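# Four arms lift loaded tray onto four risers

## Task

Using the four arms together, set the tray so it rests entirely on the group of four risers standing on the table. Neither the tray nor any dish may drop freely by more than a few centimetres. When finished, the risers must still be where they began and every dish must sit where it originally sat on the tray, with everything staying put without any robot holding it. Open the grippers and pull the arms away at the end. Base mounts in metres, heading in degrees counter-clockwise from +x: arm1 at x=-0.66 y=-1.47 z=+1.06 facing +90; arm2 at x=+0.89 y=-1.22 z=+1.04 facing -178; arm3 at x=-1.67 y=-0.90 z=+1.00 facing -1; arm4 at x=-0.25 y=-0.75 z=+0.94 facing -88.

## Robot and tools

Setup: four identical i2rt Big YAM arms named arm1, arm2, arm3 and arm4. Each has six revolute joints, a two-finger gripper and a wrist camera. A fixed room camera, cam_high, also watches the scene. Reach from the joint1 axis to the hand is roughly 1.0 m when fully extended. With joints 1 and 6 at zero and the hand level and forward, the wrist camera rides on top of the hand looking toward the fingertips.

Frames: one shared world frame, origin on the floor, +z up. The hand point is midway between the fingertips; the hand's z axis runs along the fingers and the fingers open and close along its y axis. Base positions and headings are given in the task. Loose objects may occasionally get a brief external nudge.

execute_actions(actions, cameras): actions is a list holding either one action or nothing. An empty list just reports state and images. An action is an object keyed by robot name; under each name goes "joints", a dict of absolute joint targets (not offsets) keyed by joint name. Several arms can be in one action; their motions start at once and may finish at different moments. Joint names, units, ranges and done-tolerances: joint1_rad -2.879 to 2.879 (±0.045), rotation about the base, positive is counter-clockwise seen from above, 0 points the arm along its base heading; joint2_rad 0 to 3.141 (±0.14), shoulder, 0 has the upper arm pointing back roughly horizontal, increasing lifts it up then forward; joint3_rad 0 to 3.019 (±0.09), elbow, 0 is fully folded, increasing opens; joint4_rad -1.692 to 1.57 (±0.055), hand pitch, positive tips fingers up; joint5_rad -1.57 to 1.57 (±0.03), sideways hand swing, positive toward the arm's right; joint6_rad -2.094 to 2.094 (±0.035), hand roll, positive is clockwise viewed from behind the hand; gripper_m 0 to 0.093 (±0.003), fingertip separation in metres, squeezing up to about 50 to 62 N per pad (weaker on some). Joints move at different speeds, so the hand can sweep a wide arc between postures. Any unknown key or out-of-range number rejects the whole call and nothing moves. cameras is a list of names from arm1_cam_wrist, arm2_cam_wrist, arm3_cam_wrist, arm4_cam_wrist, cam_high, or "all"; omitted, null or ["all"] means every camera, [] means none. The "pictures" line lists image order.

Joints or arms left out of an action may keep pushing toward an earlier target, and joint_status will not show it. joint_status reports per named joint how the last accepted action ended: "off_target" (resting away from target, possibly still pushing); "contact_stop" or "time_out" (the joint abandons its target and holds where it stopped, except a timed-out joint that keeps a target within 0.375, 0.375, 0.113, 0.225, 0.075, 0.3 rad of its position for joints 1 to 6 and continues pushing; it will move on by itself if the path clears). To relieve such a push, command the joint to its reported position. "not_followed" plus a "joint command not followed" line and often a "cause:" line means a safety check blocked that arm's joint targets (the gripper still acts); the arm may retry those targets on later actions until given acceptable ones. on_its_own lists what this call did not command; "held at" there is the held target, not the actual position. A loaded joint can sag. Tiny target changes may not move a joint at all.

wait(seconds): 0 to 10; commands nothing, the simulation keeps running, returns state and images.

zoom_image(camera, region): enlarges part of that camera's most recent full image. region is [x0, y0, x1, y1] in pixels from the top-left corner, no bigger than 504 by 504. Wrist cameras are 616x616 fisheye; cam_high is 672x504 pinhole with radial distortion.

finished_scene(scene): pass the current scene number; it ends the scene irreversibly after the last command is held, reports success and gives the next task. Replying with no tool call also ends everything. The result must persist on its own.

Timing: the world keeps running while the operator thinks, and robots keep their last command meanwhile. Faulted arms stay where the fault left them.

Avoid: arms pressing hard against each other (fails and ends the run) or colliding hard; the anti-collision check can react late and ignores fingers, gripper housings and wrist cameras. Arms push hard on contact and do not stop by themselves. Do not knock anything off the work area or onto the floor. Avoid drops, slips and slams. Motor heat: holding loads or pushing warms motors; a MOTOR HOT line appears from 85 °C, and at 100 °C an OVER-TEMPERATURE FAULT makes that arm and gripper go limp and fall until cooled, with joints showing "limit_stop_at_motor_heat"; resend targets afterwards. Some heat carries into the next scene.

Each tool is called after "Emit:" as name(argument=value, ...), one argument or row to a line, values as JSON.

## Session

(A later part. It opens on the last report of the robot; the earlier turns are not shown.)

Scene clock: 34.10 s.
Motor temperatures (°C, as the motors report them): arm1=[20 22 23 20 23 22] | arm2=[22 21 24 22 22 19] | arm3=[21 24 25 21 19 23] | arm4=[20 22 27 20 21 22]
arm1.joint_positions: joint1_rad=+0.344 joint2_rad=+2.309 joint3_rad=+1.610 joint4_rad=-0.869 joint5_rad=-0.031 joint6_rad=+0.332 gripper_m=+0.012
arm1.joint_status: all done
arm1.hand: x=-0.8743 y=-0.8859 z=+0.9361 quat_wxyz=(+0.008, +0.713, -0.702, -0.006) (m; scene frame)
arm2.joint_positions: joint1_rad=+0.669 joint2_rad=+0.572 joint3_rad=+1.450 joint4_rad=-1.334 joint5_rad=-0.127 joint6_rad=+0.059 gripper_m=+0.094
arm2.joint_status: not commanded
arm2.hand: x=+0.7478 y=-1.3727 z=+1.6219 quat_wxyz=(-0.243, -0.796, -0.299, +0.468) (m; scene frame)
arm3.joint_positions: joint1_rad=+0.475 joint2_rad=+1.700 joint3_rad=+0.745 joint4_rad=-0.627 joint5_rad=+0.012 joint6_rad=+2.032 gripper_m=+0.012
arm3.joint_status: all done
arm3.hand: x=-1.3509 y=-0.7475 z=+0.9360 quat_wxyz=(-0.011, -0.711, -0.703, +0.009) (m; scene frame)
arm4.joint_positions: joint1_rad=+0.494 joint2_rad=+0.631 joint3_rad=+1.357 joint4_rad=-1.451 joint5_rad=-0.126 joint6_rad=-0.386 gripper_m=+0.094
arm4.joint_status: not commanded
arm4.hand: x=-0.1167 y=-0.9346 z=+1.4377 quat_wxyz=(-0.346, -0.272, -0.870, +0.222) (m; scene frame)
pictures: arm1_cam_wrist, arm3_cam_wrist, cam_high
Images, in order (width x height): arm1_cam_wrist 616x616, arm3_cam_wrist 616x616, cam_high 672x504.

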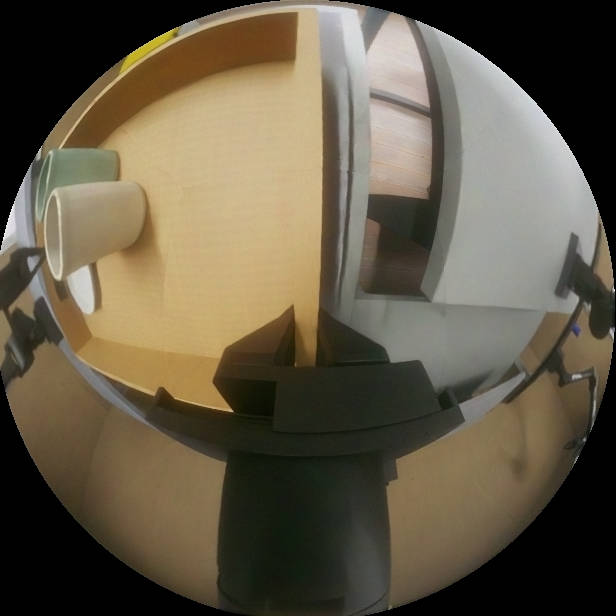

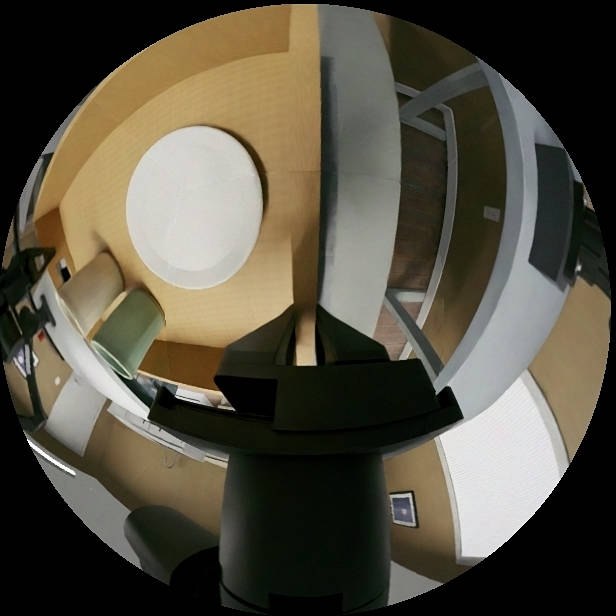

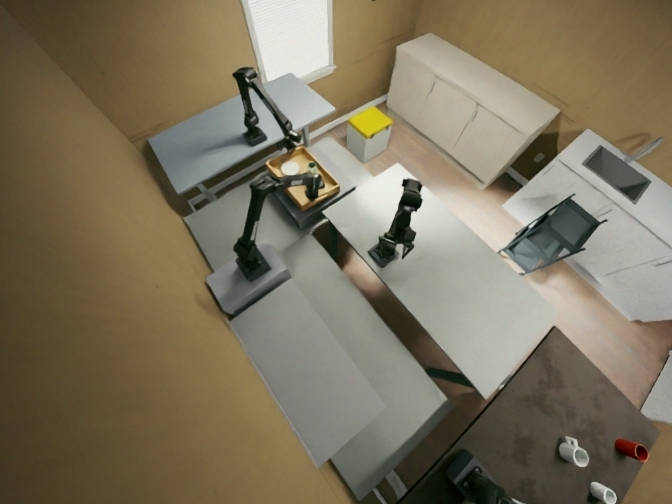

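Emit:
execute_actions(
  actions=[
    {"arm1":{"joints":{"joint6_rad":0.325,"joint2_rad":2.315,"joint4_rad":-0.80}},"arm3":{"joints":{"joint2_rad":1.74,"joint4_rad":-0.54}}},
  ],
  cameras=[],
)

Emit:
execute_actions(
  actions=[
    {"arm1":{"joints":{"joint2_rad":2.36,"joint4_rad":-0.77}},"arm3":{"joints":{"joint2_rad":1.81,"joint4_rad":-0.49}}},
  ],
  cameras=["arm1_cam_wrist","arm3_cam_wrist"],
)

Scene clock: 35.53 s.
Motor temperatures (°C, as the motors report them): arm1=[20 22 23 20 23 22] | arm2=[22 21 24 22 22 19] | arm3=[21 24 25 21 19 23] | arm4=[20 22 27 20 21 22]
arm1.joint_positions: joint1_rad=+0.344 joint2_rad=+2.354 joint3_rad=+1.610 joint4_rad=-0.799 joint5_rad=-0.010 joint6_rad=+0.334 gripper_m=+0.012
arm1.joint_status: all done
arm1.hand: x=-0.8721 y=-0.8797 z=+0.9093 quat_wxyz=(-0.007, +0.712, -0.702, -0.013) (m; scene frame)
arm2.joint_positions: joint1_rad=+0.669 joint2_rad=+0.572 joint3_rad=+1.450 joint4_rad=-1.334 joint5_rad=-0.127 joint6_rad=+0.059 gripper_m=+0.094
arm2.joint_status: not commanded
arm2.hand: x=+0.7478 y=-1.3727 z=+1.6219 quat_wxyz=(-0.243, -0.796, -0.299, +0.468) (m; scene frame)
arm3.joint_positions: joint1_rad=+0.475 joint2_rad=+1.779 joint3_rad=+0.745 joint4_rad=-0.545 joint5_rad=-0.004 joint6_rad=+2.032 gripper_m=+0.012
arm3.joint_status: all done
arm3.hand: x=-1.3482 y=-0.7436 z=+0.9092 quat_wxyz=(-0.004, -0.712, -0.703, +0.005) (m; scene frame)
arm4.joint_positions: joint1_rad=+0.494 joint2_rad=+0.631 joint3_rad=+1.357 joint4_rad=-1.451 joint5_rad=-0.126 joint6_rad=-0.386 gripper_m=+0.094
arm4.joint_status: not commanded
arm4.hand: x=-0.1167 y=-0.9346 z=+1.4377 quat_wxyz=(-0.346, -0.272, -0.870, +0.222) (m; scene frame)
pictures: none
No camera images: the call's "cameras" was empty. Leave "cameras" out to get every camera's image.

Scene clock: 36.17 s.
Motor temperatures (°C, as the motors report them): arm1=[20 22 23 20 23 22] | arm2=[22 21 24 22 22 19] | arm3=[21 24 25 21 19 23] | arm4=[20 22 27 20 21 22]
arm1.joint_positions: joint1_rad=+0.341 joint2_rad=+2.376 joint3_rad=+1.612 joint4_rad=-0.773 joint5_rad=-0.003 joint6_rad=+0.332 gripper_m=+0.012
arm1.joint_status: all done
arm1.hand: x=-0.8694 y=-0.8776 z=+0.8968 quat_wxyz=(-0.011, +0.711, -0.703, -0.015) (m; scene frame)
arm2.joint_positions: joint1_rad=+0.669 joint2_rad=+0.572 joint3_rad=+1.450 joint4_rad=-1.334 joint5_rad=-0.127 joint6_rad=+0.059 gripper_m=+0.094
arm2.joint_status: not commanded
arm2.hand: x=+0.7478 y=-1.3727 z=+1.6219 quat_wxyz=(-0.243, -0.796, -0.299, +0.468) (m; scene frame)
arm3.joint_positions: joint1_rad=+0.475 joint2_rad=+1.811 joint3_rad=+0.745 joint4_rad=-0.506 joint5_rad=-0.005 joint6_rad=+2.032 gripper_m=+0.012
arm3.joint_status: all done
arm3.hand: x=-1.3460 y=-0.7425 z=+0.8981 quat_wxyz=(-0.004, -0.711, -0.703, +0.001) (m; scene frame)
arm4.joint_positions: joint1_rad=+0.494 joint2_rad=+0.631 joint3_rad=+1.357 joint4_rad=-1.451 joint5_rad=-0.126 joint6_rad=-0.386 gripper_m=+0.094
arm4.joint_status: not commanded
arm4.hand: x=-0.1167 y=-0.9346 z=+1.4377 quat_wxyz=(-0.346, -0.272, -0.870, +0.222) (m; scene frame)
pictures: arm1_cam_wrist, arm3_cam_wrist
Images, in order (width x height): arm1_cam_wrist 616x616, arm3_cam_wrist 616x616.

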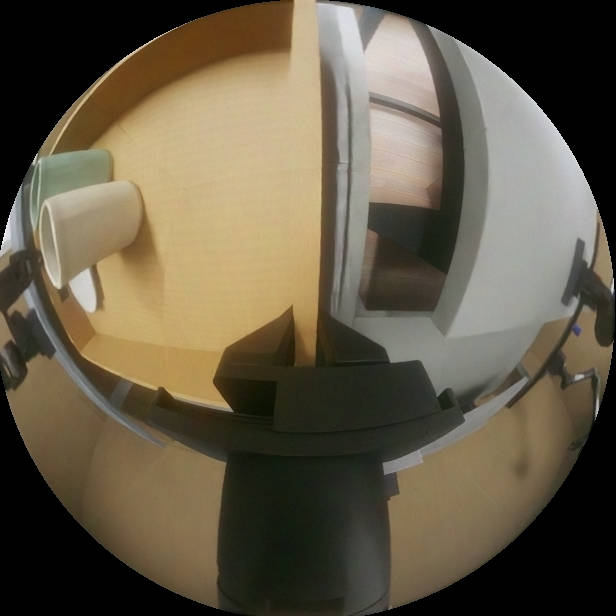

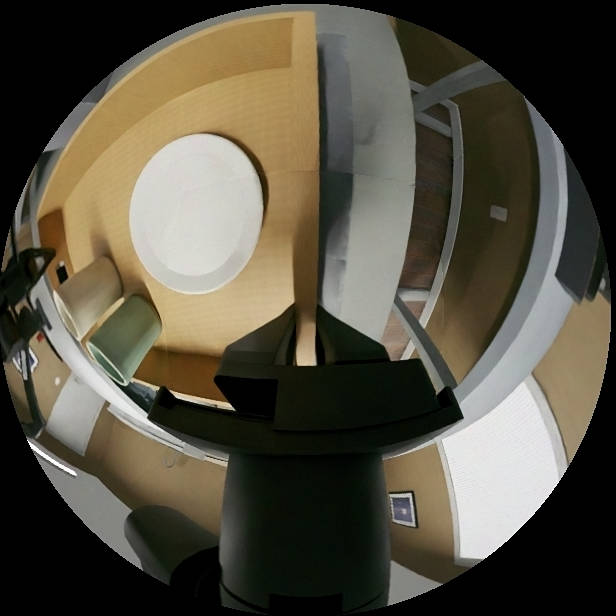

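Emit:
execute_actions(
  actions=[
    {"arm1":{"joints":{"joint1_rad":0.341,"joint2_rad":2.38,"joint3_rad":1.615,"gripper_m":0.05}},"arm3":{"joints":{"joint2_rad":1.811,"joint3_rad":0.745,"joint4_rad":-0.506,"gripper_m":0.05}}},
  ],
  cameras=[],
)

Emit:
execute_actions(
  actions=[
    {"arm1":{"joints":{"joint2_rad":2.2,"joint4_rad":-0.98}},"arm3":{"joints":{"joint2_rad":1.67,"joint4_rad":-0.66}}},
  ],
  cameras=[],
)

Emit:
execute_actions(
  actions=[
    {"arm1":{"joints":{"joint1_rad":0.1,"joint2_rad":1.6,"joint3_rad":1.5,"joint4_rad":-1.45}},"arm3":{"joints":{"joint2_rad":1.1,"joint3_rad":0.85,"joint4_rad":-1.35}}},
  ],
  cameras=["arm3_cam_wrist","cam_high"],
)

Scene clock: 37.37 s.
Motor temperatures (°C, as the motors report them): arm1=[20 22 23 20 23 22] | arm2=[22 21 24 22 22 19] | arm3=[21 24 25 21 19 23] | arm4=[20 22 27 20 21 22]
arm1.joint_positions: joint1_rad=+0.341 joint2_rad=+2.376 joint3_rad=+1.612 joint4_rad=-0.773 joint5_rad=-0.002 joint6_rad=+0.332 gripper_m=+0.050
arm1.joint_status: all done
arm1.hand: x=-0.8691 y=-0.8775 z=+0.8968 quat_wxyz=(-0.012, +0.711, -0.703, -0.014) (m; scene frame)
arm2.joint_positions: joint1_rad=+0.669 joint2_rad=+0.572 joint3_rad=+1.450 joint4_rad=-1.334 joint5_rad=-0.127 joint6_rad=+0.059 gripper_m=+0.094
arm2.joint_status: not commanded
arm2.hand: x=+0.7478 y=-1.3727 z=+1.6219 quat_wxyz=(-0.243, -0.796, -0.299, +0.468) (m; scene frame)
arm3.joint_positions: joint1_rad=+0.475 joint2_rad=+1.811 joint3_rad=+0.745 joint4_rad=-0.506 joint5_rad=-0.003 joint6_rad=+2.032 gripper_m=+0.050
arm3.joint_status: all done
arm3.hand: x=-1.3458 y=-0.7429 z=+0.8981 quat_wxyz=(-0.006, -0.711, -0.703, +0.002) (m; scene frame)
arm4.joint_positions: joint1_rad=+0.494 joint2_rad=+0.631 joint3_rad=+1.357 joint4_rad=-1.451 joint5_rad=-0.126 joint6_rad=-0.386 gripper_m=+0.094
arm4.joint_status: not commanded
arm4.hand: x=-0.1167 y=-0.9346 z=+1.4377 quat_wxyz=(-0.346, -0.272, -0.870, +0.222) (m; scene frame)
pictures: none
No camera images: the call's "cameras" was empty. Leave "cameras" out to get every camera's image.

Scene clock: 38.57 s.
Motor temperatures (°C, as the motors report them): arm1=[20 22 23 20 23 22] | arm2=[22 21 24 22 22 19] | arm3=[21 24 25 21 19 23] | arm4=[20 22 27 20 21 22]
arm1.joint_positions: joint1_rad=+0.341 joint2_rad=+2.188 joint3_rad=+1.609 joint4_rad=-0.970 joint5_rad=-0.002 joint6_rad=+0.332 gripper_m=+0.050
arm1.joint_status: all done
arm1.hand: x=-0.8687 y=-0.8822 z=+1.0083 quat_wxyz=(-0.009, +0.711, -0.703, -0.009) (m; scene frame)
arm2.joint_positions: joint1_rad=+0.669 joint2_rad=+0.572 joint3_rad=+1.450 joint4_rad=-1.334 joint5_rad=-0.127 joint6_rad=+0.059 gripper_m=+0.094
arm2.joint_status: not commanded
arm2.hand: x=+0.7478 y=-1.3727 z=+1.6219 quat_wxyz=(-0.243, -0.796, -0.299, +0.468) (m; scene frame)
arm3.joint_positions: joint1_rad=+0.475 joint2_rad=+1.656 joint3_rad=+0.745 joint4_rad=-0.644 joint5_rad=-0.002 joint6_rad=+2.032 gripper_m=+0.050
arm3.joint_status: all done
arm3.hand: x=-1.3486 y=-0.7435 z=+0.9506 quat_wxyz=(-0.009, -0.711, -0.703, -0.006) (m; scene frame)
arm4.joint_positions: joint1_rad=+0.494 joint2_rad=+0.631 joint3_rad=+1.357 joint4_rad=-1.451 joint5_rad=-0.126 joint6_rad=-0.386 gripper_m=+0.094
arm4.joint_status: not commanded
arm4.hand: x=-0.1167 y=-0.9346 z=+1.4377 quat_wxyz=(-0.346, -0.272, -0.870, +0.222) (m; scene frame)
pictures: none
No camera images: the call's "cameras" was empty. Leave "cameras" out to get every camera's image.

Scene clock: 40.23 s.
Motor temperatures (°C, as the motors report them): arm1=[20 22 23 20 23 22] | arm2=[22 21 24 22 22 19] | arm3=[21 23 25 21 19 23] | arm4=[20 22 27 20 21 22]
arm1.joint_positions: joint1_rad=+0.100 joint2_rad=+1.604 joint3_rad=+1.485 joint4_rad=-1.442 joint5_rad=+0.001 joint6_rad=+0.332 gripper_m=+0.050
arm1.joint_status: all done
arm1.hand: x=-0.7111 y=-0.9874 z=+1.2798 quat_wxyz=(-0.009, +0.622, -0.783, -0.003) (m; scene frame)
arm2.joint_positions: joint1_rad=+0.669 joint2_rad=+0.572 joint3_rad=+1.450 joint4_rad=-1.334 joint5_rad=-0.127 joint6_rad=+0.059 gripper_m=+0.094
arm2.joint_status: not commanded
arm2.hand: x=+0.7478 y=-1.3727 z=+1.6219 quat_wxyz=(-0.243, -0.796, -0.299, +0.468) (m; scene frame)
arm3.joint_positions: joint1_rad=+0.475 joint2_rad=+1.093 joint3_rad=+0.821 joint4_rad=-1.335 joint5_rad=-0.002 joint6_rad=+2.032 gripper_m=+0.050
arm3.joint_status: all done
arm3.hand: x=-1.4336 y=-0.7814 z=+1.1457 quat_wxyz=(+0.000, -0.711, -0.702, +0.019) (m; scene frame)
arm4.joint_positions: joint1_rad=+0.494 joint2_rad=+0.631 joint3_rad=+1.357 joint4_rad=-1.451 joint5_rad=-0.126 joint6_rad=-0.386 gripper_m=+0.094
arm4.joint_status: not commanded
arm4.hand: x=-0.1167 y=-0.9346 z=+1.4377 quat_wxyz=(-0.346, -0.272, -0.870, +0.222) (m; scene frame)
pictures: arm3_cam_wrist, cam_high
Images, in order (width x height): arm3_cam_wrist 616x616, cam_high 672x504.

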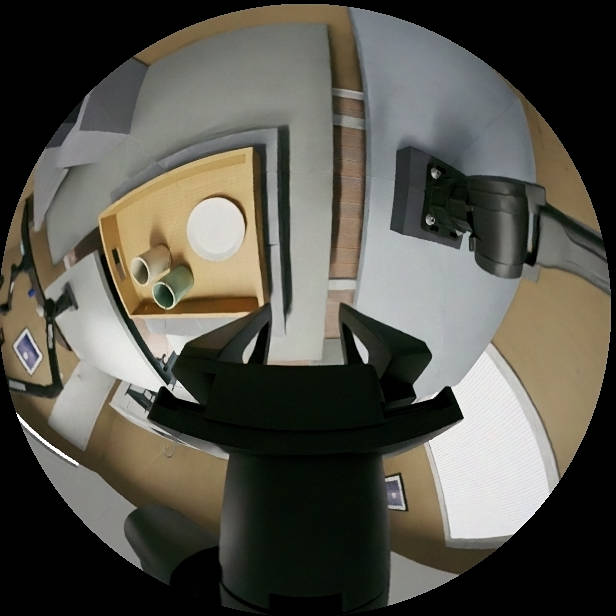

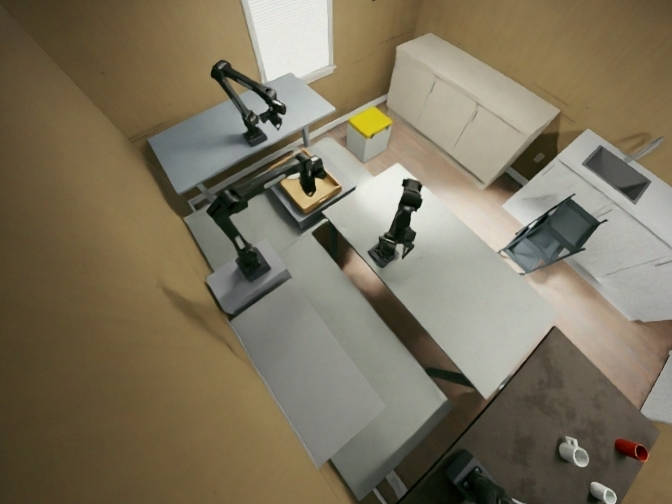

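Emit:
finished_scene(
  scene=2,
)

The scene is finished: the task was done.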